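# Scribe a curved rip line with the red gauge

## Task

Using the red gauge, draw exactly one line beside the board's curved edge, running for 20 cm or more and held at the offset the gauge is already set to. Leave no other marks anywhere on the board. Afterwards the gauge must rest motionless on the bench, away from both the board and the bench dogs, supported by the bench and not by a gripper. Finally release it and pull the grippers away.

## Robot and tools

Robot: two six-joint FANUC CRX-5iA arms named left_arm and right_arm. Each carries a two-finger parallel gripper that opens to 50 mm. Base of left_arm: (+0.061, +0.473, 0) m, quat_wxyz (+0.996, 0, 0, -0.092). Base of right_arm: (+0.059, -0.344, 0) m, quat_wxyz (+1.000, 0, 0, +0.020).

Scene frame: origin on the table surface midway between the arms. +z is up, +x points out across the table, and left_arm sits on the +y side. The arm names do not refer to the left or right of a camera picture.

Gripper geometry: the fingers extend along the gripper's +z axis and close along its x axis. The reported end_effector_position is the point between the pads; fingertips go 17.5 mm past it. A flat block projects roughly 9 cm from the last joint's axis toward the gripper's -y side and rotates with it. Turning only the wrist roll moves that point around a 25 mm circle.

Tool execute_actions: argument actions is a list holding zero or one item, plus optional pictures (true/false; images come by default).
- Empty list: no command, just returns the current state.
- Item with rows and optional steps: rows is a list of 1 to 15 rows; steps is 1 to 15 (default 15). Each step lasts 1/30 s and uses one row; if rows run out, the final row is repeated.
- Item with only steps (up to 300): a wait, counted from the previous result, with your writing time included.
A refused call sends nothing at all.

Row layout: always 18 numbers covering both arms, even if one arm stays put. Numbers 1-6: left_arm joint targets, absolute angles in radians (same form as the Joint positions line), in the order waist, shoulder, elbow, forearm roll, wrist pitch, wrist roll. Numbers 7-9: left gripper position, force_limit, speed. Numbers 10-18: the same nine for right_arm. Joint ranges (rad): waist -3.491..3.491, shoulder -3.140..3.140, elbow -1.187..4.328, forearm roll -3.316..3.316, wrist pitch -3.140..3.140, wrist roll -3.927..3.927. A target more than 0.010 rad beyond an end, and farther out than the current angle, gets the call refused. True ends may differ by 0.010 rad; a target past a true end is clipped, reported as "joint sent to its limit" (possibly for an earlier action).

Gripper numbers, each from -1 to +1 (absolute settings, not offsets): position +1 = fully open, about -0.65 = pads touching, -1 = close until an object stops the fingers (use this to grip). force_limit per pad: -1 about 20 N, 0 about 102 N, +1 about 185 N (actual may be ~17 % higher). speed of gap change: -1 = 20 mm/s, 0 = 85, +1 = 150. New force or speed only applies after a position change of at least 0.01. To leave a gripper untouched, resend its previous three numbers; a 0 is a real command. For a gentler grip, open first, then close with a lower force_limit.

Motion: joint targets advance at most 2.62 (waist, shoulder), 3.14 (elbow), 3.93 (wrist joints) rad/s, taking 0.5 s to get up to speed, and all joints of an arm are timed to finish together. Targets are held within a lead of the measured angle (0.805 rad waist/shoulder, 0.966 elbow, 1.21 wrist joints), and scaled back if they would put the gripper more than 70 mm from where it is. After a call the arms keep heading for the last row until they settle or a step is HELD.

Result lines: per-arm state with end_effector_position (m) and end_effector_quat_wxyz in the scene frame; accuracy drops at long reach. Joint positions and Joint velocities, one block per arm in column order (rad, rad/s). object_status: 0 moving, 1 blocked while opening, 2 blocked while closing (a grip; confirm this), 3 reached target or pads met (likely empty, or a very thin item). A new position resets it to 0 until the fingers stop. position_measured in counts: opening ≈ (250 - position_measured) × 0.202 mm. Flange force: estimated external force on the gripper incl. held weight, noisy, "no reading" when unavailable. "joint command not followed": a clearance check altered joint targets. HELD: on that step your row was not fully sent. MOTOR HOT warns of overheating; OVER-TEMPERATURE FAULT means brakes engaged until cooled.

Tool zoom_image: camera is cam_head_left or cam_head_right (both 504x504); region [x0, y0, x1, y1] in pixels from the top-left corner, at most 504 by 504. Gives a sharper crop of the latest picture.

Tool read_manual: optional section, only "licences"; returns legal text, moves nothing.

Tool finished_scene: argument scene = number of the current scene.

Typical order: look and zoom to find the gauge, board, curved edge and bench dogs; pick up the gauge; lower it with its fence against the curved edge and the marker on the board; slide it along at least 20 cm in one continuous pass; lift clear without touching the board elsewhere; set it down flat on open bench; open, retreat, check it is still, then call finished_scene.

Avoid: knocking anything off the table; dropping or slamming the gauge; stray marks from touching the marker to the board off the line; arms hitting or pressing on each other; pressing hard. Contact reaching a joint's load limit (150 N m waist, shoulder, elbow; 37.6 N m wrist joints, held weight counts) or 150 N on any part of an arm stops that arm for 10 s and it yields. A loose object may occasionally get a brief push, so verify the final state.

Each tool is called by a JSON object that holds its "op" and its "data".

## Session

{"op": "execute_actions", "data": {"actions": []}}

Scene clock: 0.00 s of 4800.00 s.
left_arm: end_effector_position=(+0.0164, -0.2929, +0.3014) position_measured=3 object_status=3 end_effector_quat_wxyz=(+0.206, +0.834, +0.509, -0.055) | right_arm: end_effector_position=(+1.0252, -0.3566, +0.2415) position_measured=3 object_status=3 end_effector_quat_wxyz=(+0.616, +0.123, +0.725, +0.283)
Joint positions: left_arm=[-1.28   0.54   0.727 -0.077 -1.336  0.99 ] | right_arm=[0.029 0.701 0.071 0.362 0.577 0.68 ]
Joint velocities: left_arm=[-0.    -0.002 -0.001 -0.001 -0.     0.001] | right_arm=[ 0.    -0.     0.    -0.001  0.    -0.001]
Flange force (N, the push that the arm receives, along the gripper's own x y z axes): no reading

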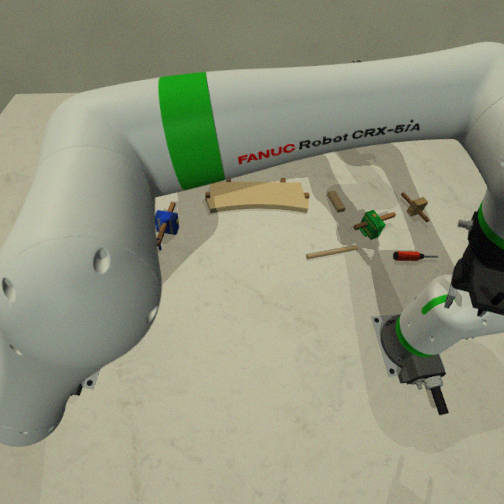

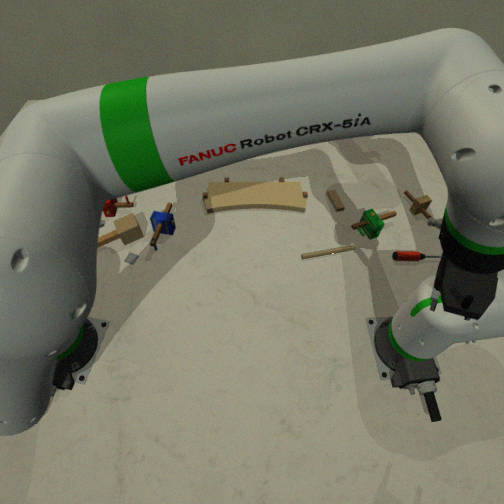

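{"op": "execute_actions", "data": {"actions": [{"rows":[[-1.28,-0.1,0.2,0,-1.5,0.99,1,0,0,0.029,0.701,0.071,0.362,0.577,0.68,1,0,0]]}], "pictures": false}}

{"op": "execute_actions", "data": {"actions": [{"steps":30}], "pictures": false}}

{"op": "execute_actions", "data": {"actions": [{"rows":[[1.2,-0.1,0.0,0,-1.67,0,1,0,0,-0.6,0.2,0.1,0,-1.0,0,1,0,0]]}], "pictures": false}}

{"op": "execute_actions", "data": {"actions": [{"steps":90}]}}

Scene clock: 12.73 s of 4800.00 s.
left_arm: end_effector_position=(-0.0112, -0.1562, +0.3771) position_measured=3 object_status=3 end_effector_quat_wxyz=(+0.186, +0.836, +0.512, -0.067) | right_arm: end_effector_position=(+1.0251, -0.3562, +0.2414) position_measured=3 object_status=3 end_effector_quat_wxyz=(+0.616, +0.123, +0.725, +0.284)
Joint positions: left_arm=[-1.28   0.211  0.456 -0.038 -1.42   0.99 ] | right_arm=[0.029 0.701 0.071 0.362 0.577 0.68 ]
Joint velocities: left_arm=[-0.001 -0.808 -0.664  0.097 -0.206  0.001] | right_arm=[-0.     0.    -0.     0.001 -0.001 -0.001]
Flange force (N, the push that the arm receives, along the gripper's own x y z axes): left_arm=[0.5 -0.6 -0.2] | right_arm=[-1.6 0.9 2.5]
Steps of this call (steps 1 to 90: nothing new was sent; then 9.23 s passed at rest; steps 91 to 105: all 15 steps of this action). Readings (joint positions | what the end effector reports):
91: left_arm=[-1.280 0.539 0.727 -0.077 -1.336 0.990] | right_arm=[0.029 0.701 0.071 0.362 0.577 0.680] | left_arm position_measured=3 object_status=3 | right_arm position_measured=3 object_status=3
92: left_arm=[-1.280 0.535 0.723 -0.077 -1.337 0.990] | right_arm=[0.029 0.701 0.071 0.362 0.577 0.680] | left_arm position_measured=3 object_status=3 | right_arm position_measured=3 object_status=3
94: left_arm=[-1.280 0.508 0.701 -0.074 -1.344 0.990] | right_arm=[0.029 0.701 0.071 0.362 0.577 0.680] | left_arm position_measured=3 object_status=3 | right_arm position_measured=3 object_status=3
98: left_arm=[-1.280 0.401 0.613 -0.061 -1.371 0.990] | right_arm=[0.029 0.701 0.071 0.362 0.577 0.680] | left_arm position_measured=3 object_status=3 | right_arm position_measured=3 object_status=3
105: the state above

Scene clock: 13.73 s of 4800.00 s.
left_arm: end_effector_position=(-0.0384, -0.0161, +0.4093) position_measured=3 object_status=3 end_effector_quat_wxyz=(+0.167, +0.839, +0.512, -0.079) | right_arm: end_effector_position=(+1.0251, -0.3562, +0.2414) position_measured=3 object_status=3 end_effector_quat_wxyz=(+0.615, +0.123, +0.725, +0.284)
Joint positions: left_arm=[-1.28 -0.1   0.2  -0.   -1.5   0.99] | right_arm=[0.029 0.701 0.071 0.362 0.577 0.68 ]
Joint velocities: left_arm=[-0.001  0.001 -0.    -0.001  0.    -0.002] | right_arm=[-0.     0.    -0.001  0.001  0.002 -0.002]
Flange force (N, the push that the arm receives, along the gripper's own x y z axes): left_arm=[1.8 -1.2 1.7] | right_arm=[-1.2 1.3 0.6]
Steps of this call (steps 1 to 30: the robot went on to your last target). Readings (joint positions | what the end effector reports):
1: left_arm=[-1.280 0.184 0.434 -0.034 -1.427 0.990] | right_arm=[0.029 0.701 0.071 0.362 0.577 0.680] | left_arm position_measured=3 object_status=3 | right_arm position_measured=3 object_status=3
2: left_arm=[-1.280 0.156 0.411 -0.031 -1.434 0.990] | right_arm=[0.029 0.701 0.071 0.362 0.577 0.680] | left_arm position_measured=3 object_status=3 | right_arm position_measured=3 object_status=3
4: left_arm=[-1.280 0.101 0.366 -0.024 -1.448 0.990] | right_arm=[0.029 0.701 0.071 0.362 0.577 0.680] | left_arm position_measured=3 object_status=3 | right_arm position_measured=3 object_status=3
8: left_arm=[-1.280 -0.009 0.275 -0.011 -1.477 0.990] | right_arm=[0.029 0.701 0.071 0.362 0.577 0.680] | left_arm position_measured=3 object_status=3 | right_arm position_measured=3 object_status=3
30: the state above
All arms were judged still, so your last target was given up. Only a new action makes them travel on or press farther. Fingers that are still opening or closing keep moving.

Scene clock: 14.23 s of 4800.00 s.
left_arm: end_effector_position=(+0.1133, +0.0163, +0.3675) position_measured=3 object_status=3 end_effector_quat_wxyz=(+0.119, +0.852, +0.509, -0.012) | right_arm: end_effector_position=(+0.9732, -0.5507, +0.2510) position_measured=3 object_status=3 end_effector_quat_wxyz=(+0.559, +0.327, +0.725, +0.234)
Joint positions: left_arm=[-0.952 -0.1    0.13   0.    -1.56   0.641] | right_arm=[-0.131  0.573  0.078  0.269  0.233  0.506]
Joint velocities: left_arm=[ 0.826 -0.001 -0.142  0.001 -0.12  -0.704] | right_arm=[-0.351 -0.279  0.016 -0.199 -0.858 -0.376]
Flange force (N, the push that the arm receives, along the gripper's own x y z axes): left_arm=[-3.7 -2.0 1.7] | right_arm=no reading
Steps of this call (steps 1 to 15: all 15 steps of this action). Readings (joint positions | what the end effector reports):
1: left_arm=[-1.279 -0.100 0.200 0.000 -1.500 0.989] | right_arm=[0.029 0.701 0.071 0.362 0.577 0.679] | left_arm position_measured=3 object_status=3 | right_arm position_measured=3 object_status=3
2: left_arm=[-1.275 -0.100 0.199 0.000 -1.501 0.983] | right_arm=[0.026 0.698 0.071 0.360 0.570 0.675] | left_arm position_measured=3 object_status=3 | right_arm position_measured=3 object_status=3
4: left_arm=[-1.248 -0.100 0.192 0.000 -1.507 0.951] | right_arm=[0.005 0.682 0.072 0.348 0.530 0.653] | left_arm position_measured=3 object_status=3 | right_arm position_measured=3 object_status=3
8: left_arm=[-1.143 -0.100 0.167 0.000 -1.528 0.828] | right_arm=[-0.047 0.640 0.074 0.318 0.426 0.597] | left_arm position_measured=3 object_status=3 | right_arm position_measured=3 object_status=3
15: the state above

Scene clock: 17.23 s of 4800.00 s.
left_arm: end_effector_position=(+0.3623, +0.7125, +0.3079) position_measured=3 object_status=3 end_effector_quat_wxyz=(+0.000, +0.274, +0.962, +0.000) | right_arm: end_effector_position=(+0.5289, -0.7918, +0.2402) position_measured=3 object_status=3 end_effector_quat_wxyz=(+0.204, +0.851, +0.471, +0.113)
Joint positions: left_arm=[ 1.2  -0.1   0.   -0.   -1.67  0.  ] | right_arm=[-0.6  0.2  0.1 -0.  -1.  -0. ]
Joint velocities: left_arm=[ 0.    -0.001  0.001 -0.001 -0.     0.   ] | right_arm=[-0.    -0.    -0.001 -0.     0.001 -0.001]
Flange force (N, the push that the arm receives, along the gripper's own x y z axes): left_arm=[-1.4 -1.6 2.0] | right_arm=[-2.9 3.0 -1.5]
Steps of this call (steps 1 to 90: the robot went on to your last target). Readings (joint positions | what the end effector reports):
1: left_arm=[-0.924 -0.100 0.125 0.000 -1.564 0.618] | right_arm=[-0.143 0.564 0.079 0.263 0.204 0.493] | left_arm position_measured=3 object_status=3 | right_arm position_measured=3 object_status=3
2: left_arm=[-0.896 -0.100 0.120 0.000 -1.568 0.595] | right_arm=[-0.155 0.554 0.079 0.256 0.174 0.481] | left_arm position_measured=3 object_status=3 | right_arm position_measured=3 object_status=3
4: left_arm=[-0.839 -0.100 0.111 0.000 -1.575 0.552] | right_arm=[-0.178 0.536 0.080 0.242 0.112 0.455] | left_arm position_measured=3 object_status=3 | right_arm position_measured=3 object_status=3
8: left_arm=[-0.724 -0.100 0.096 0.000 -1.589 0.473] | right_arm=[-0.225 0.498 0.083 0.215 -0.012 0.404] | left_arm position_measured=3 object_status=3 | right_arm position_measured=3 object_status=3
90: the state above
All arms were judged still, so your last target was given up. Only a new action makes them travel on or press farther. Fingers that are still opening or closing keep moving.

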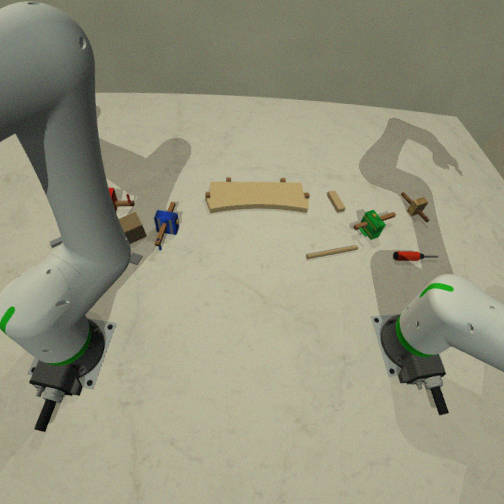

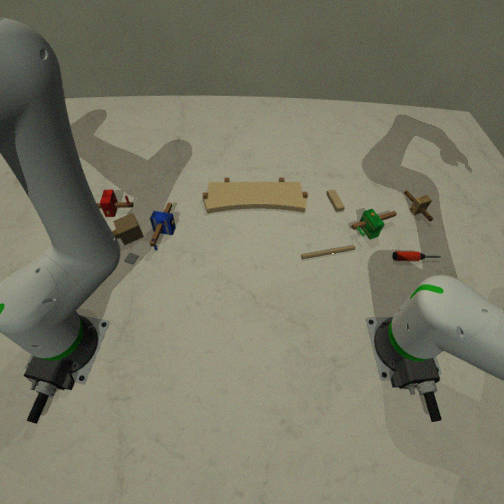

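{"op": "execute_actions", "data": {"actions": [{"rows":[[1.9,-0.1,0.0,0,-1.67,0,1,0,0,-0.6,0.2,0.1,0,-1.0,0,1,0,0]]}], "pictures": false}}

{"op": "execute_actions", "data": {"actions": [{"steps":25}]}}

{"op": "zoom_image", "data": {"camera": "cam_head_right", "region": [60,170,200,270]}}

{"op": "zoom_image", "data": {"camera": "cam_head_left", "region": [60,170,200,270]}}

{"op": "zoom_image", "data": {"camera": "cam_head_left", "region": [190,160,330,230]}}

{"op": "zoom_image", "data": {"camera": "cam_head_left", "region": [340,180,450,250]}}

Scene clock: 31.80 s of 4800.00 s.
left_arm: end_effector_position=(+0.2551, +0.8055, +0.3079) position_measured=3 object_status=3 end_effector_quat_wxyz=(+0.000, +0.092, +0.996, +0.000) | right_arm: end_effector_position=(+0.5289, -0.7918, +0.2402) position_measured=3 object_status=3 end_effector_quat_wxyz=(+0.204, +0.851, +0.471, +0.113)
Joint positions: left_arm=[ 1.571 -0.1   -0.     0.    -1.67   0.   ] | right_arm=[-0.6  0.2  0.1 -0.  -1.   0. ]
Joint velocities: left_arm=[0.936 0.001 0.    0.    0.    0.   ] | right_arm=[ 0.     0.    -0.    -0.    -0.     0.001]
Flange force (N, the push that the arm receives, along the gripper's own x y z axes): left_arm=[2.5 0.2 2.5] | right_arm=[-2.4 2.6 -1.5]
Steps of this call (steps 1 to 90: nothing new was sent; then 11.07 s passed at rest; steps 91 to 105: all 15 steps of this action). Readings (joint positions | what the end effector reports):
91: left_arm=[1.201 -0.100 -0.000 0.000 -1.670 -0.000] | right_arm=[-0.600 0.200 0.100 -0.000 -1.000 0.000] | left_arm position_measured=3 object_status=3 | right_arm position_measured=3 object_status=3
92: left_arm=[1.205 -0.100 -0.000 0.000 -1.670 -0.000] | right_arm=[-0.600 0.200 0.100 -0.000 -1.000 -0.000] | left_arm position_measured=3 object_status=3 | right_arm position_measured=3 object_status=3
94: left_arm=[1.232 -0.100 -0.000 0.000 -1.670 -0.000] | right_arm=[-0.600 0.200 0.100 -0.000 -1.000 -0.000] | left_arm position_measured=3 object_status=3 | right_arm position_measured=3 object_status=3
98: left_arm=[1.348 -0.100 -0.000 0.000 -1.670 -0.000] | right_arm=[-0.600 0.200 0.100 -0.000 -1.000 -0.000] | left_arm position_measured=3 object_status=3 | right_arm position_measured=3 object_status=3
105: the state above

Scene clock: 32.63 s of 4800.00 s.
left_arm: end_effector_position=(+0.1373, +0.8504, +0.3079) position_measured=3 object_status=3 end_effector_quat_wxyz=(-0.000, -0.072, +0.997, +0.000) | right_arm: end_effector_position=(+0.5289, -0.7918, +0.2402) position_measured=3 object_status=3 end_effector_quat_wxyz=(+0.204, +0.851, +0.471, +0.113)
Joint positions: left_arm=[ 1.9  -0.1  -0.    0.   -1.67  0.  ] | right_arm=[-0.6  0.2  0.1 -0.  -1.  -0. ]
Joint velocities: left_arm=[-0.002  0.001  0.     0.     0.    -0.001] | right_arm=[ 0.     0.     0.    -0.     0.001 -0.001]
Flange force (N, the push that the arm receives, along the gripper's own x y z axes): left_arm=[-1.8 -3.7 3.4] | right_arm=[-2.3 1.8 -2.1]
Steps of this call (steps 1 to 25: the robot went on to your last target). Readings (joint positions | what the end effector reports):
1: left_arm=[1.603 -0.100 -0.000 0.000 -1.670 0.000] | right_arm=[-0.600 0.200 0.100 -0.000 -1.000 0.000] | left_arm position_measured=3 object_status=3 | right_arm position_measured=3 object_status=3
2: left_arm=[1.635 -0.100 -0.000 0.000 -1.670 -0.000] | right_arm=[-0.600 0.200 0.100 -0.000 -1.000 0.000] | left_arm position_measured=3 object_status=3 | right_arm position_measured=3 object_status=3
4: left_arm=[1.698 -0.100 -0.000 0.000 -1.670 -0.000] | right_arm=[-0.600 0.200 0.100 -0.000 -1.000 0.000] | left_arm position_measured=3 object_status=3 | right_arm position_measured=3 object_status=3
8: left_arm=[1.821 -0.100 -0.000 0.000 -1.670 -0.000] | right_arm=[-0.600 0.200 0.100 -0.000 -1.000 -0.000] | left_arm position_measured=3 object_status=3 | right_arm position_measured=3 object_status=3
25: the state above

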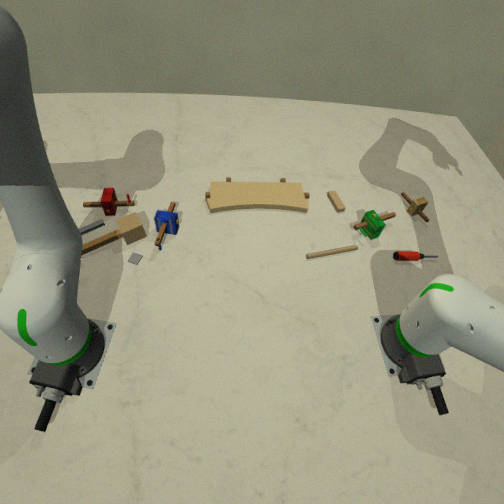

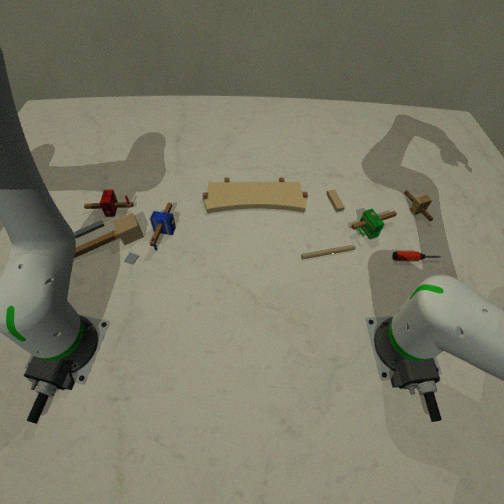

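Region (60, 170, 200, 270) of cam_head_right's 504x504 image, scaled by 3.600, with more detail than that image has; it fills the top 360 rows of this view, and the rest is white.

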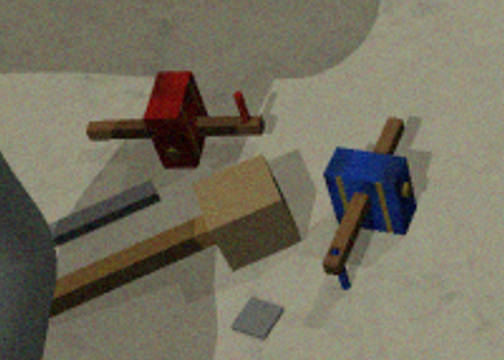

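Region (60, 170, 200, 270) of cam_head_left's 504x504 image, scaled by 3.600, with more detail than that image has; it fills the top 360 rows of this view, and the rest is white.

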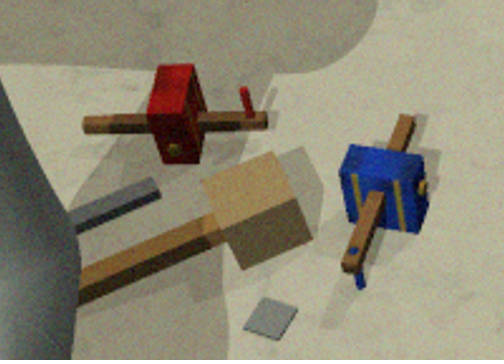

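Region (190, 160, 330, 230) of cam_head_left's 504x504 image, scaled by 3.600, with more detail than that image has.

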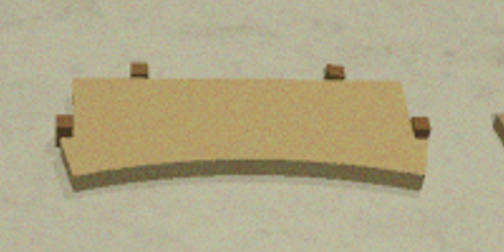

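Region (340, 180, 450, 250) of cam_head_left's 504x504 image, scaled by 4.582, with more detail than that image has; it fills the top 321 rows of this view, and the rest is white.

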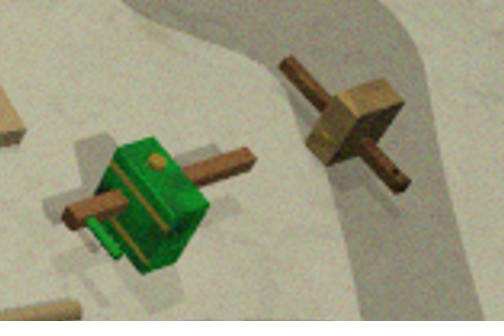

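{"op": "zoom_image", "data": {"camera": "cam_head_left", "region": [80,180,140,225]}}

{"op": "zoom_image", "data": {"camera": "cam_head_right", "region": [80,180,140,225]}}

{"op": "zoom_image", "data": {"camera": "cam_head_left", "region": [140,195,200,255]}}

{"op": "zoom_image", "data": {"camera": "cam_head_left", "region": [350,200,400,245]}}

Region (80, 180, 140, 225) of cam_head_left's 504x504 image, scaled by 8.400, with more detail than that image has; it fills the top 378 rows of this view, and the rest is white.

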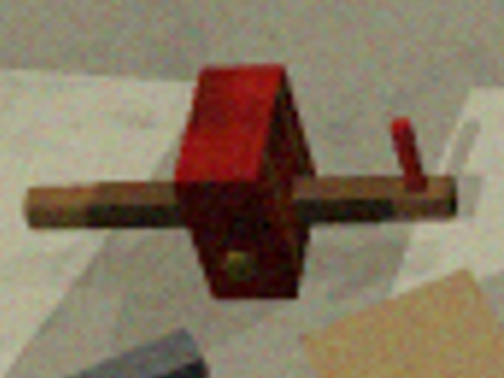

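Region (80, 180, 140, 225) of cam_head_right's 504x504 image, scaled by 8.400, with more detail than that image has; it fills the top 378 rows of this view, and the rest is white.

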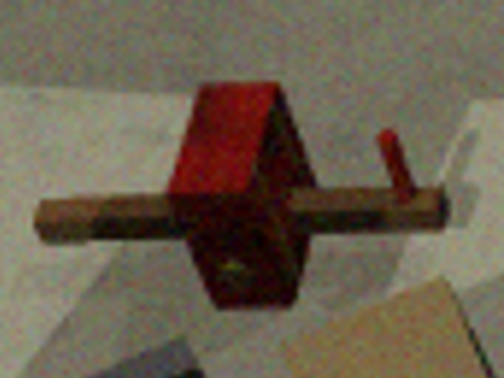

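Region (140, 195, 200, 255) of cam_head_left's 504x504 image, scaled by 8.400, with more detail than that image has.

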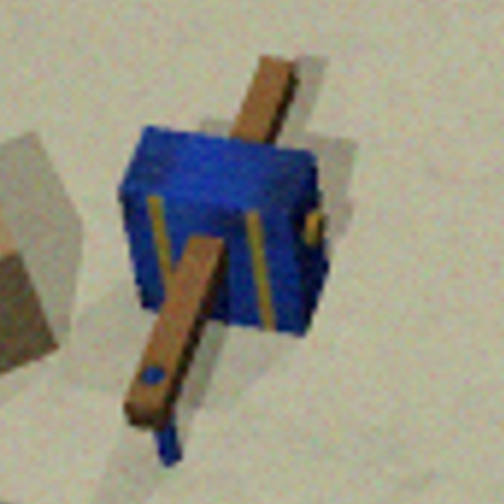

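Region (350, 200, 400, 245) of cam_head_left's 504x504 image, scaled by 10.080, with more detail than that image has; it fills the top 454 rows of this view, and the rest is white.

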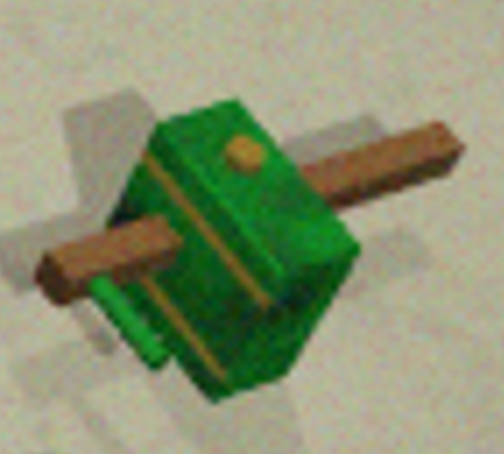

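{"op": "execute_actions", "data": {"actions": [{"rows":[[0.395,0.214,-0.087,0,-1.27,-0.211,1,0,0,-0.6,0.2,0.1,0,-1.0,0,1,0,0]]}], "pictures": false}}

{"op": "execute_actions", "data": {"actions": [{"steps":55}]}}

Scene clock: 62.83 s of 4800.00 s.
left_arm: end_effector_position=(+0.2704, +0.8502, +0.2456) position_measured=3 object_status=3 end_effector_quat_wxyz=(-0.000, +0.142, +0.990, +0.000) | right_arm: end_effector_position=(+0.5289, -0.7918, +0.2402) position_measured=3 object_status=3 end_effector_quat_wxyz=(+0.204, +0.851, +0.471, +0.113)
Joint positions: left_arm=[ 1.549  0.017 -0.032 -0.    -1.521 -0.079] | right_arm=[-0.6  0.2  0.1 -0.  -1.  -0. ]
Joint velocities: left_arm=[-0.864  0.229 -0.062  0.     0.288 -0.151] | right_arm=[ 0.  0.  0.  0.  0. -0.]
Flange force (N, the push that the arm receives, along the gripper's own x y z axes): left_arm=[-7.9 1.9 3.9] | right_arm=[-3.6 3.9 -1.6]
Steps of this call (steps 1 to 15: the robot went on to your last target; steps 16 to 90: nothing new was sent; then 26.70 s passed at rest; steps 91 to 105: all 15 steps of this action). Readings (joint positions | what the end effector reports):
91: left_arm=[1.900 -0.100 -0.000 -0.000 -1.670 -0.000] | right_arm=[-0.600 0.200 0.100 -0.000 -1.000 0.000] | left_arm position_measured=3 object_status=3 | right_arm position_measured=3 object_status=3
92: left_arm=[1.895 -0.098 -0.000 -0.000 -1.668 -0.001] | right_arm=[-0.600 0.200 0.100 -0.000 -1.000 -0.000] | left_arm position_measured=3 object_status=3 | right_arm position_measured=3 object_status=3
94: left_arm=[1.868 -0.088 -0.003 -0.000 -1.654 -0.008] | right_arm=[-0.600 0.200 0.100 -0.000 -1.000 -0.000] | left_arm position_measured=3 object_status=3 | right_arm position_measured=3 object_status=3
98: left_arm=[1.756 -0.046 -0.015 -0.000 -1.601 -0.037] | right_arm=[-0.600 0.200 0.100 -0.000 -1.000 -0.000] | left_arm position_measured=3 object_status=3 | right_arm position_measured=3 object_status=3
105: the state above

Scene clock: 64.67 s of 4800.00 s.
left_arm: end_effector_position=(+0.5499, +0.4502, +0.1302) position_measured=3 object_status=3 end_effector_quat_wxyz=(-0.000, +0.707, +0.707, -0.000) | right_arm: end_effector_position=(+0.5289, -0.7918, +0.2402) position_measured=3 object_status=3 end_effector_quat_wxyz=(+0.204, +0.851, +0.471, +0.113)
Joint positions: left_arm=[ 0.395  0.214 -0.087 -0.    -1.27  -0.211] | right_arm=[-0.6  0.2  0.1 -0.  -1.  -0. ]
Joint velocities: left_arm=[-0.001 -0.001 -0.     0.001  0.     0.002] | right_arm=[-0.     0.    -0.     0.     0.001  0.001]
Flange force (N, the push that the arm receives, along the gripper's own x y z axes): left_arm=[-2.1 -0.6 1.3] | right_arm=[-2.2 1.9 -1.5]
Steps of this call (steps 1 to 55: the robot went on to your last target). Readings (joint positions | what the end effector reports):
1: left_arm=[1.520 0.025 -0.035 -0.000 -1.511 -0.084] | right_arm=[-0.600 0.200 0.100 -0.000 -1.000 -0.000] | left_arm position_measured=3 object_status=3 | right_arm position_measured=3 object_status=3
2: left_arm=[1.491 0.032 -0.037 -0.000 -1.502 -0.089] | right_arm=[-0.600 0.200 0.100 -0.000 -1.000 0.000] | left_arm position_measured=3 object_status=3 | right_arm position_measured=3 object_status=3
4: left_arm=[1.433 0.046 -0.040 -0.000 -1.485 -0.098] | right_arm=[-0.600 0.200 0.100 -0.000 -1.000 -0.000] | left_arm position_measured=3 object_status=3 | right_arm position_measured=3 object_status=3
8: left_arm=[1.318 0.070 -0.047 -0.000 -1.454 -0.114] | right_arm=[-0.600 0.200 0.100 -0.000 -1.000 -0.000] | left_arm position_measured=3 object_status=3 | right_arm position_measured=3 object_status=3
55: the state above

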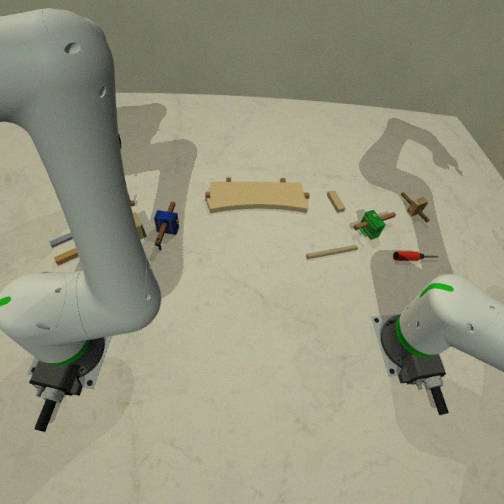

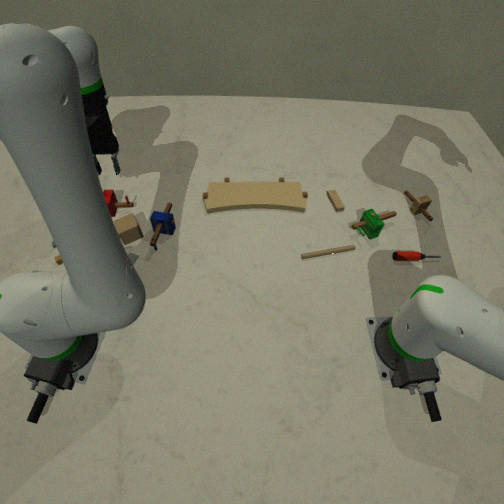

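{"op": "execute_actions", "data": {"actions": [{"rows":[[0.418,0.1186,-0.273,0,-1.179,-0.234,1,0,0,-0.6,0.2,0.1,0,-1.0,0,1,0,0]]}], "pictures": false}}

{"op": "execute_actions", "data": {"actions": [{"steps":8}]}}

{"op": "zoom_image", "data": {"camera": "cam_head_right", "region": [70,150,150,230]}}

{"op": "zoom_image", "data": {"camera": "cam_head_left", "region": [70,150,150,230]}}

Scene clock: 80.70 s of 4800.00 s.
left_arm: end_effector_position=(+0.5001, +0.4501, +0.1001) position_measured=3 object_status=3 end_effector_quat_wxyz=(+0.000, +0.707, +0.707, +0.000) | right_arm: end_effector_position=(+0.5289, -0.7918, +0.2402) position_measured=3 object_status=3 end_effector_quat_wxyz=(+0.204, +0.851, +0.471, +0.113)
Joint positions: left_arm=[ 0.418  0.119 -0.273  0.    -1.179 -0.234] | right_arm=[-0.6  0.2  0.1 -0.  -1.   0. ]
Joint velocities: left_arm=[ 0.003  0.001 -0.001 -0.001  0.    -0.002] | right_arm=[ 0.     0.    -0.    -0.    -0.001 -0.   ]
Flange force (N, the push that the arm receives, along the gripper's own x y z axes): left_arm=[-2.1 -4.0 0.2] | right_arm=[-3.2 4.3 -1.2]
Steps of this call (steps 1 to 15: the robot went on to your last target; steps 16 to 90: nothing new was sent; then 12.53 s passed at rest; steps 91 to 105: all 15 steps of this action). Readings (joint positions | what the end effector reports):
91: left_arm=[0.395 0.214 -0.088 0.000 -1.270 -0.211] | right_arm=[-0.600 0.200 0.100 -0.000 -1.000 -0.000] | left_arm position_measured=3 object_status=3 | right_arm position_measured=3 object_status=3
92: left_arm=[0.395 0.211 -0.093 0.000 -1.267 -0.212] | right_arm=[-0.600 0.200 0.100 -0.000 -1.000 -0.000] | left_arm position_measured=3 object_status=3 | right_arm position_measured=3 object_status=3
94: left_arm=[0.399 0.195 -0.125 0.000 -1.251 -0.216] | right_arm=[-0.600 0.200 0.100 -0.000 -1.000 -0.000] | left_arm position_measured=3 object_status=3 | right_arm position_measured=3 object_status=3
98: left_arm=[0.414 0.137 -0.238 0.000 -1.196 -0.230] | right_arm=[-0.600 0.200 0.100 -0.000 -1.000 -0.000] | left_arm position_measured=3 object_status=3 | right_arm position_measured=3 object_status=3
105: the state above

Scene clock: 80.97 s of 4800.00 s.
left_arm: end_effector_position=(+0.5000, +0.4500, +0.1000) position_measured=3 object_status=3 end_effector_quat_wxyz=(+0.000, +0.707, +0.707, +0.000) | right_arm: end_effector_position=(+0.5289, -0.7918, +0.2402) position_measured=3 object_status=3 end_effector_quat_wxyz=(+0.204, +0.851, +0.471, +0.113)
Joint positions: left_arm=[ 0.418  0.119 -0.273  0.    -1.179 -0.234] | right_arm=[-0.6  0.2  0.1 -0.  -1.  -0. ]
Joint velocities: left_arm=[-0.    -0.    -0.    -0.001  0.     0.   ] | right_arm=[-0.     0.     0.     0.    -0.001 -0.002]
Flange force (N, the push that the arm receives, along the gripper's own x y z axes): left_arm=[0.1 -3.0 0.6] | right_arm=[-2.6 3.4 -0.9]
Steps of this call (steps 1 to 8: the robot went on to your last target). Readings (joint positions | what the end effector reports):
1: left_arm=[0.418 0.119 -0.273 0.000 -1.179 -0.234] | right_arm=[-0.600 0.200 0.100 -0.000 -1.000 -0.000] | left_arm position_measured=3 object_status=3 | right_arm position_measured=3 object_status=3
2: left_arm=[0.418 0.119 -0.273 0.000 -1.179 -0.234] | right_arm=[-0.600 0.200 0.100 -0.000 -1.000 0.000] | left_arm position_measured=3 object_status=3 | right_arm position_measured=3 object_status=3
4: left_arm=[0.418 0.119 -0.273 0.000 -1.179 -0.234] | right_arm=[-0.600 0.200 0.100 -0.000 -1.000 -0.000] | left_arm position_measured=3 object_status=3 | right_arm position_measured=3 object_status=3
8: the state above

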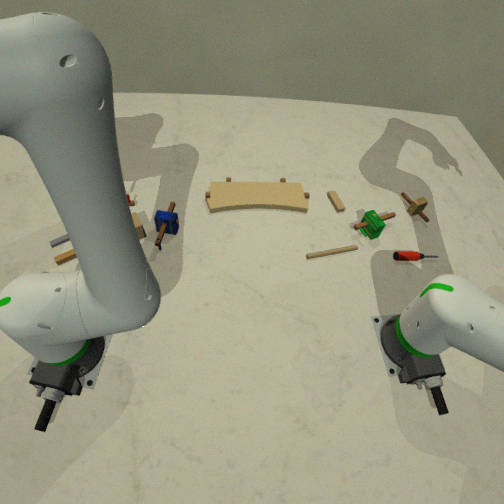

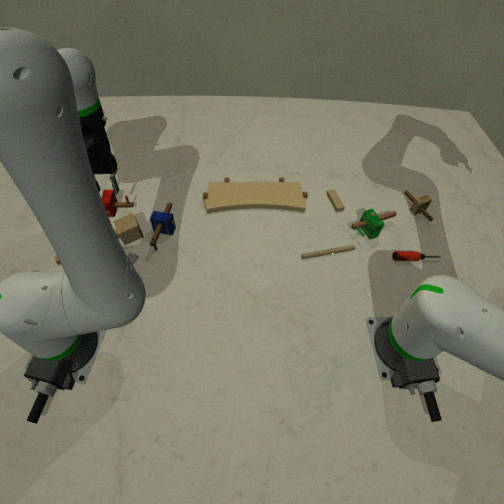

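Region (70, 150, 150, 230) of cam_head_right's 504x504 image, scaled by 6.300, with more detail than that image has.

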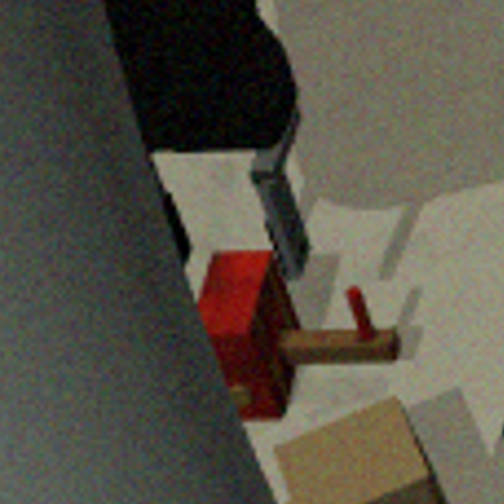

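Region (70, 150, 150, 230) of cam_head_left's 504x504 image, scaled by 6.300, with more detail than that image has.

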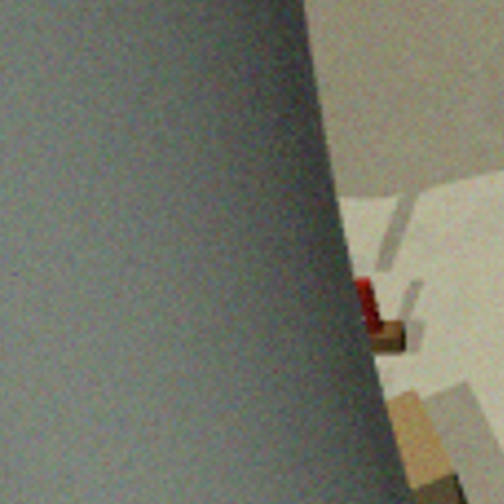

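{"op": "execute_actions", "data": {"actions": [{"rows":[[0.427,0.155,-0.3185,0,-1.097,-0.243,1,0,0,-0.6,0.2,0.1,0,-1.0,0,1,0,0]]}]}}

{"op": "zoom_image", "data": {"camera": "cam_head_right", "region": [70,150,150,230]}}

Scene clock: 96.53 s of 4800.00 s.
left_arm: end_effector_position=(+0.5003, +0.4543, +0.0660) position_measured=3 object_status=3 end_effector_quat_wxyz=(+0.000, +0.707, +0.707, +0.000) | right_arm: end_effector_position=(+0.5289, -0.7918, +0.2402) position_measured=3 object_status=3 end_effector_quat_wxyz=(+0.204, +0.851, +0.471, +0.113)
Joint positions: left_arm=[ 0.427  0.155 -0.318 -0.    -1.097 -0.243] | right_arm=[-0.6  0.2  0.1 -0.  -1.  -0. ]
Joint velocities: left_arm=[ 0.001  0.002 -0.002  0.     0.     0.   ] | right_arm=[-0.    -0.    -0.    -0.001  0.    -0.001]
Flange force (N, the push that the arm receives, along the gripper's own x y z axes): left_arm=[-1.4 -1.6 0.6] | right_arm=[-3.0 3.0 -1.4]
Steps of this call (steps 1 to 15: the robot went on to your last target; steps 16 to 90: nothing new was sent; then 12.07 s passed at rest; steps 91 to 105: all 15 steps of this action). Readings (joint positions | what the end effector reports):
91: left_arm=[0.418 0.119 -0.273 -0.000 -1.178 -0.234] | right_arm=[-0.600 0.200 0.100 -0.000 -1.000 -0.000] | left_arm position_measured=3 object_status=3 | right_arm position_measured=3 object_status=3
92: left_arm=[0.419 0.121 -0.277 -0.000 -1.171 -0.235] | right_arm=[-0.600 0.200 0.100 -0.000 -1.000 0.000] | left_arm position_measured=3 object_status=3 | right_arm position_measured=3 object_status=3
94: left_arm=[0.423 0.138 -0.298 -0.000 -1.134 -0.239] | right_arm=[-0.600 0.200 0.100 -0.000 -1.000 -0.000] | left_arm position_measured=3 object_status=3 | right_arm position_measured=3 object_status=3
98: left_arm=[0.427 0.155 -0.318 -0.000 -1.098 -0.243] | right_arm=[-0.600 0.200 0.100 -0.000 -1.000 0.000] | left_arm position_measured=3 object_status=3 | right_arm position_measured=3 object_status=3
105: the state above

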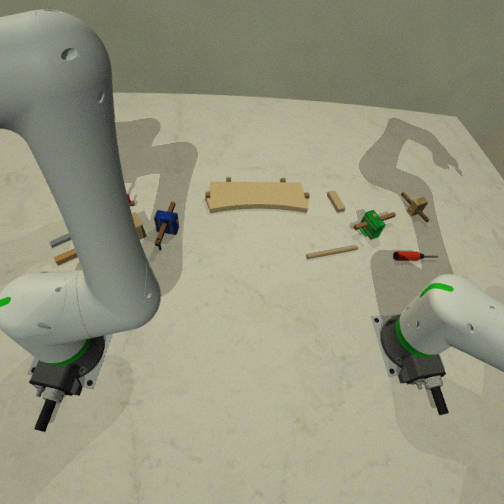

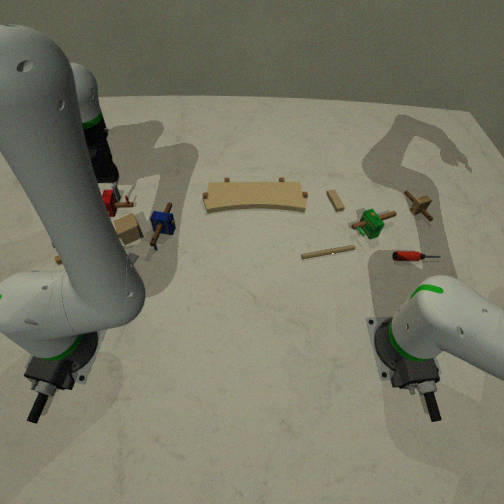

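Region (70, 150, 150, 230) of cam_head_right's 504x504 image, scaled by 6.300, with more detail than that image has.

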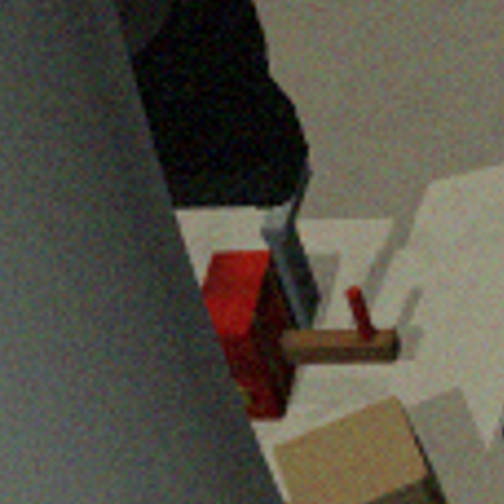

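{"op": "execute_actions", "data": {"actions": [{"rows":[[0.43,0.1432,-0.3428,0,-1.0848,-0.246,1,0,0,-0.6,0.2,0.1,0,-1.0,0,1,0,0]],"steps":12}], "pictures": false}}

{"op": "execute_actions", "data": {"actions": [{"rows":[[0.43,0.1432,-0.3428,0,-1.0848,-0.246,-1,-0.4,-0.5,-0.6,0.2,0.1,0,-1.0,0,1,0,0]]}], "pictures": false}}

{"op": "execute_actions", "data": {"actions": [{"steps":10}]}}

{"op": "zoom_image", "data": {"camera": "cam_head_right", "region": [70,150,150,230]}}

Scene clock: 117.10 s of 4800.00 s.
left_arm: end_effector_position=(+0.4932, +0.4538, +0.0620) position_measured=3 object_status=3 end_effector_quat_wxyz=(+0.000, +0.707, +0.707, -0.000) | right_arm: end_effector_position=(+0.5289, -0.7918, +0.2402) position_measured=3 object_status=3 end_effector_quat_wxyz=(+0.204, +0.851, +0.471, +0.113)
Joint positions: left_arm=[ 0.43   0.143 -0.343  0.    -1.085 -0.246] | right_arm=[-0.6  0.2  0.1 -0.  -1.  -0. ]
Joint velocities: left_arm=[ 0.    -0.002 -0.001 -0.001  0.     0.   ] | right_arm=[ 0.001 -0.    -0.001 -0.    -0.    -0.001]
Flange force (N, the push that the arm receives, along the gripper's own x y z axes): left_arm=[-0.2 -3.0 0.8] | right_arm=[-3.9 4.5 -1.6]
Steps of this call (steps 1 to 15: the robot went on to your last target; steps 16 to 90: nothing new was sent; then 17.17 s passed at rest; steps 91 to 102: all 12 steps of this action). Readings (joint positions | what the end effector reports):
91: left_arm=[0.427 0.155 -0.319 0.000 -1.097 -0.243] | right_arm=[-0.600 0.200 0.100 -0.000 -1.000 -0.000] | left_arm position_measured=3 object_status=3 | right_arm position_measured=3 object_status=3
92: left_arm=[0.428 0.153 -0.324 0.000 -1.094 -0.244] | right_arm=[-0.600 0.200 0.100 -0.000 -1.000 0.000] | left_arm position_measured=3 object_status=3 | right_arm position_measured=3 object_status=3
94: left_arm=[0.429 0.146 -0.338 0.000 -1.087 -0.245] | right_arm=[-0.600 0.200 0.100 -0.000 -1.000 0.000] | left_arm position_measured=3 object_status=3 | right_arm position_measured=3 object_status=3
98: left_arm=[0.430 0.143 -0.342 0.000 -1.085 -0.246] | right_arm=[-0.600 0.200 0.100 -0.000 -1.000 -0.000] | left_arm position_measured=3 object_status=3 | right_arm position_measured=3 object_status=3
102: the state above

Scene clock: 117.60 s of 4800.00 s.
left_arm: end_effector_position=(+0.4932, +0.4539, +0.0619) position_measured=103 object_status=0 end_effector_quat_wxyz=(-0.000, +0.707, +0.707, -0.000) | right_arm: end_effector_position=(+0.5289, -0.7918, +0.2402) position_measured=3 object_status=3 end_effector_quat_wxyz=(+0.204, +0.851, +0.471, +0.113)
Joint positions: left_arm=[ 0.43   0.143 -0.343  0.    -1.085 -0.246] | right_arm=[-0.6  0.2  0.1 -0.  -1.  -0. ]
Joint velocities: left_arm=[ 0.     0.001  0.001  0.001 -0.     0.001] | right_arm=[ 0.    -0.    -0.     0.001 -0.002  0.001]
Flange force (N, the push that the arm receives, along the gripper's own x y z axes): left_arm=[-2.4 -1.4 2.9] | right_arm=[-2.9 2.9 -1.8]
Steps of this call (steps 1 to 15: all 15 steps of this action). Readings (joint positions | what the end effector reports):
1: left_arm=[0.430 0.143 -0.343 0.000 -1.085 -0.246] | right_arm=[-0.600 0.200 0.100 -0.000 -1.000 0.000] | left_arm position_measured=9 object_status=0 | right_arm position_measured=3 object_status=3
2: left_arm=[0.430 0.143 -0.343 0.000 -1.085 -0.246] | right_arm=[-0.600 0.200 0.100 -0.000 -1.000 -0.000] | left_arm position_measured=18 object_status=0 | right_arm position_measured=3 object_status=3
4: left_arm=[0.430 0.143 -0.343 0.000 -1.085 -0.246] | right_arm=[-0.600 0.200 0.100 -0.000 -1.000 0.000] | left_arm position_measured=35 object_status=0 | right_arm position_measured=3 object_status=3
8: left_arm=[0.430 0.143 -0.343 0.000 -1.085 -0.246] | right_arm=[-0.600 0.200 0.100 -0.000 -1.000 -0.000] | left_arm position_measured=70 object_status=0 | right_arm position_measured=3 object_status=3
15: the state above

Scene clock: 117.93 s of 4800.00 s.
left_arm: end_effector_position=(+0.4932, +0.4539, +0.0619) position_measured=103 object_status=2 end_effector_quat_wxyz=(-0.000, +0.707, +0.707, -0.000) | right_arm: end_effector_position=(+0.5289, -0.7918, +0.2402) position_measured=3 object_status=3 end_effector_quat_wxyz=(+0.204, +0.851, +0.471, +0.113)
Joint positions: left_arm=[ 0.43   0.143 -0.343  0.    -1.085 -0.246] | right_arm=[-0.6  0.2  0.1 -0.  -1.   0. ]
Joint velocities: left_arm=[ 0.001 -0.001  0.    -0.     0.     0.002] | right_arm=[-0.     0.    -0.     0.001 -0.002 -0.   ]
Flange force (N, the push that the arm receives, along the gripper's own x y z axes): left_arm=[-0.8 -1.9 3.4] | right_arm=[-1.9 0.9 -2.3]
Steps of this call (steps 1 to 10: the robot went on to your last target). Readings (joint positions | what the end effector reports):
1: left_arm=[0.430 0.143 -0.343 0.000 -1.085 -0.246] | right_arm=[-0.600 0.200 0.100 -0.000 -1.000 0.000] | left_arm position_measured=103 object_status=0 | right_arm position_measured=3 object_status=3
2: left_arm=[0.430 0.143 -0.343 0.000 -1.085 -0.246] | right_arm=[-0.600 0.200 0.100 -0.000 -1.000 -0.000] | left_arm position_measured=103 object_status=0 | right_arm position_measured=3 object_status=3
4: left_arm=[0.430 0.143 -0.343 0.000 -1.085 -0.246] | right_arm=[-0.600 0.200 0.100 -0.000 -1.000 0.000] | left_arm position_measured=103 object_status=2 | right_arm position_measured=3 object_status=3
8: left_arm=[0.430 0.143 -0.343 -0.000 -1.085 -0.246] | right_arm=[-0.600 0.200 0.100 -0.000 -1.000 0.000] | left_arm position_measured=103 object_status=2 | right_arm position_measured=3 object_status=3
10: the state above

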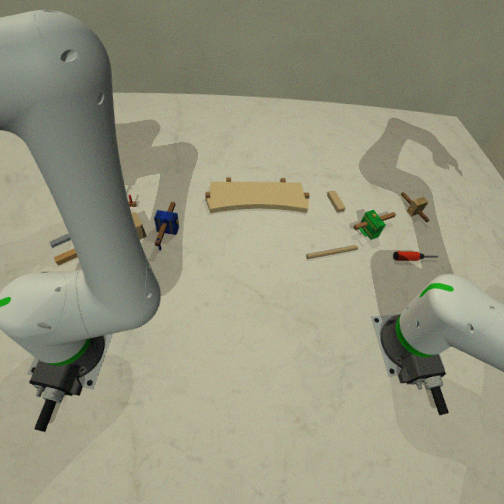

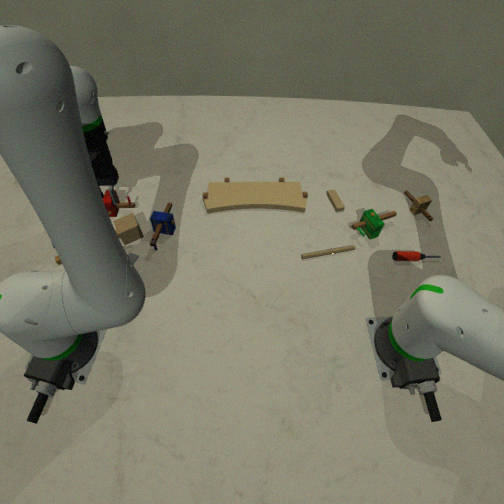

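Region (70, 150, 150, 230) of cam_head_right's 504x504 image, scaled by 6.300, with more detail than that image has.

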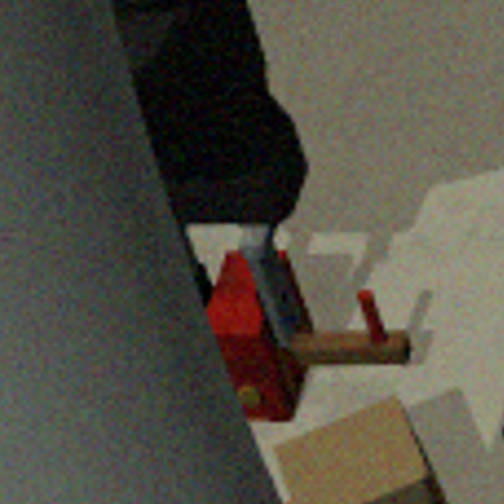

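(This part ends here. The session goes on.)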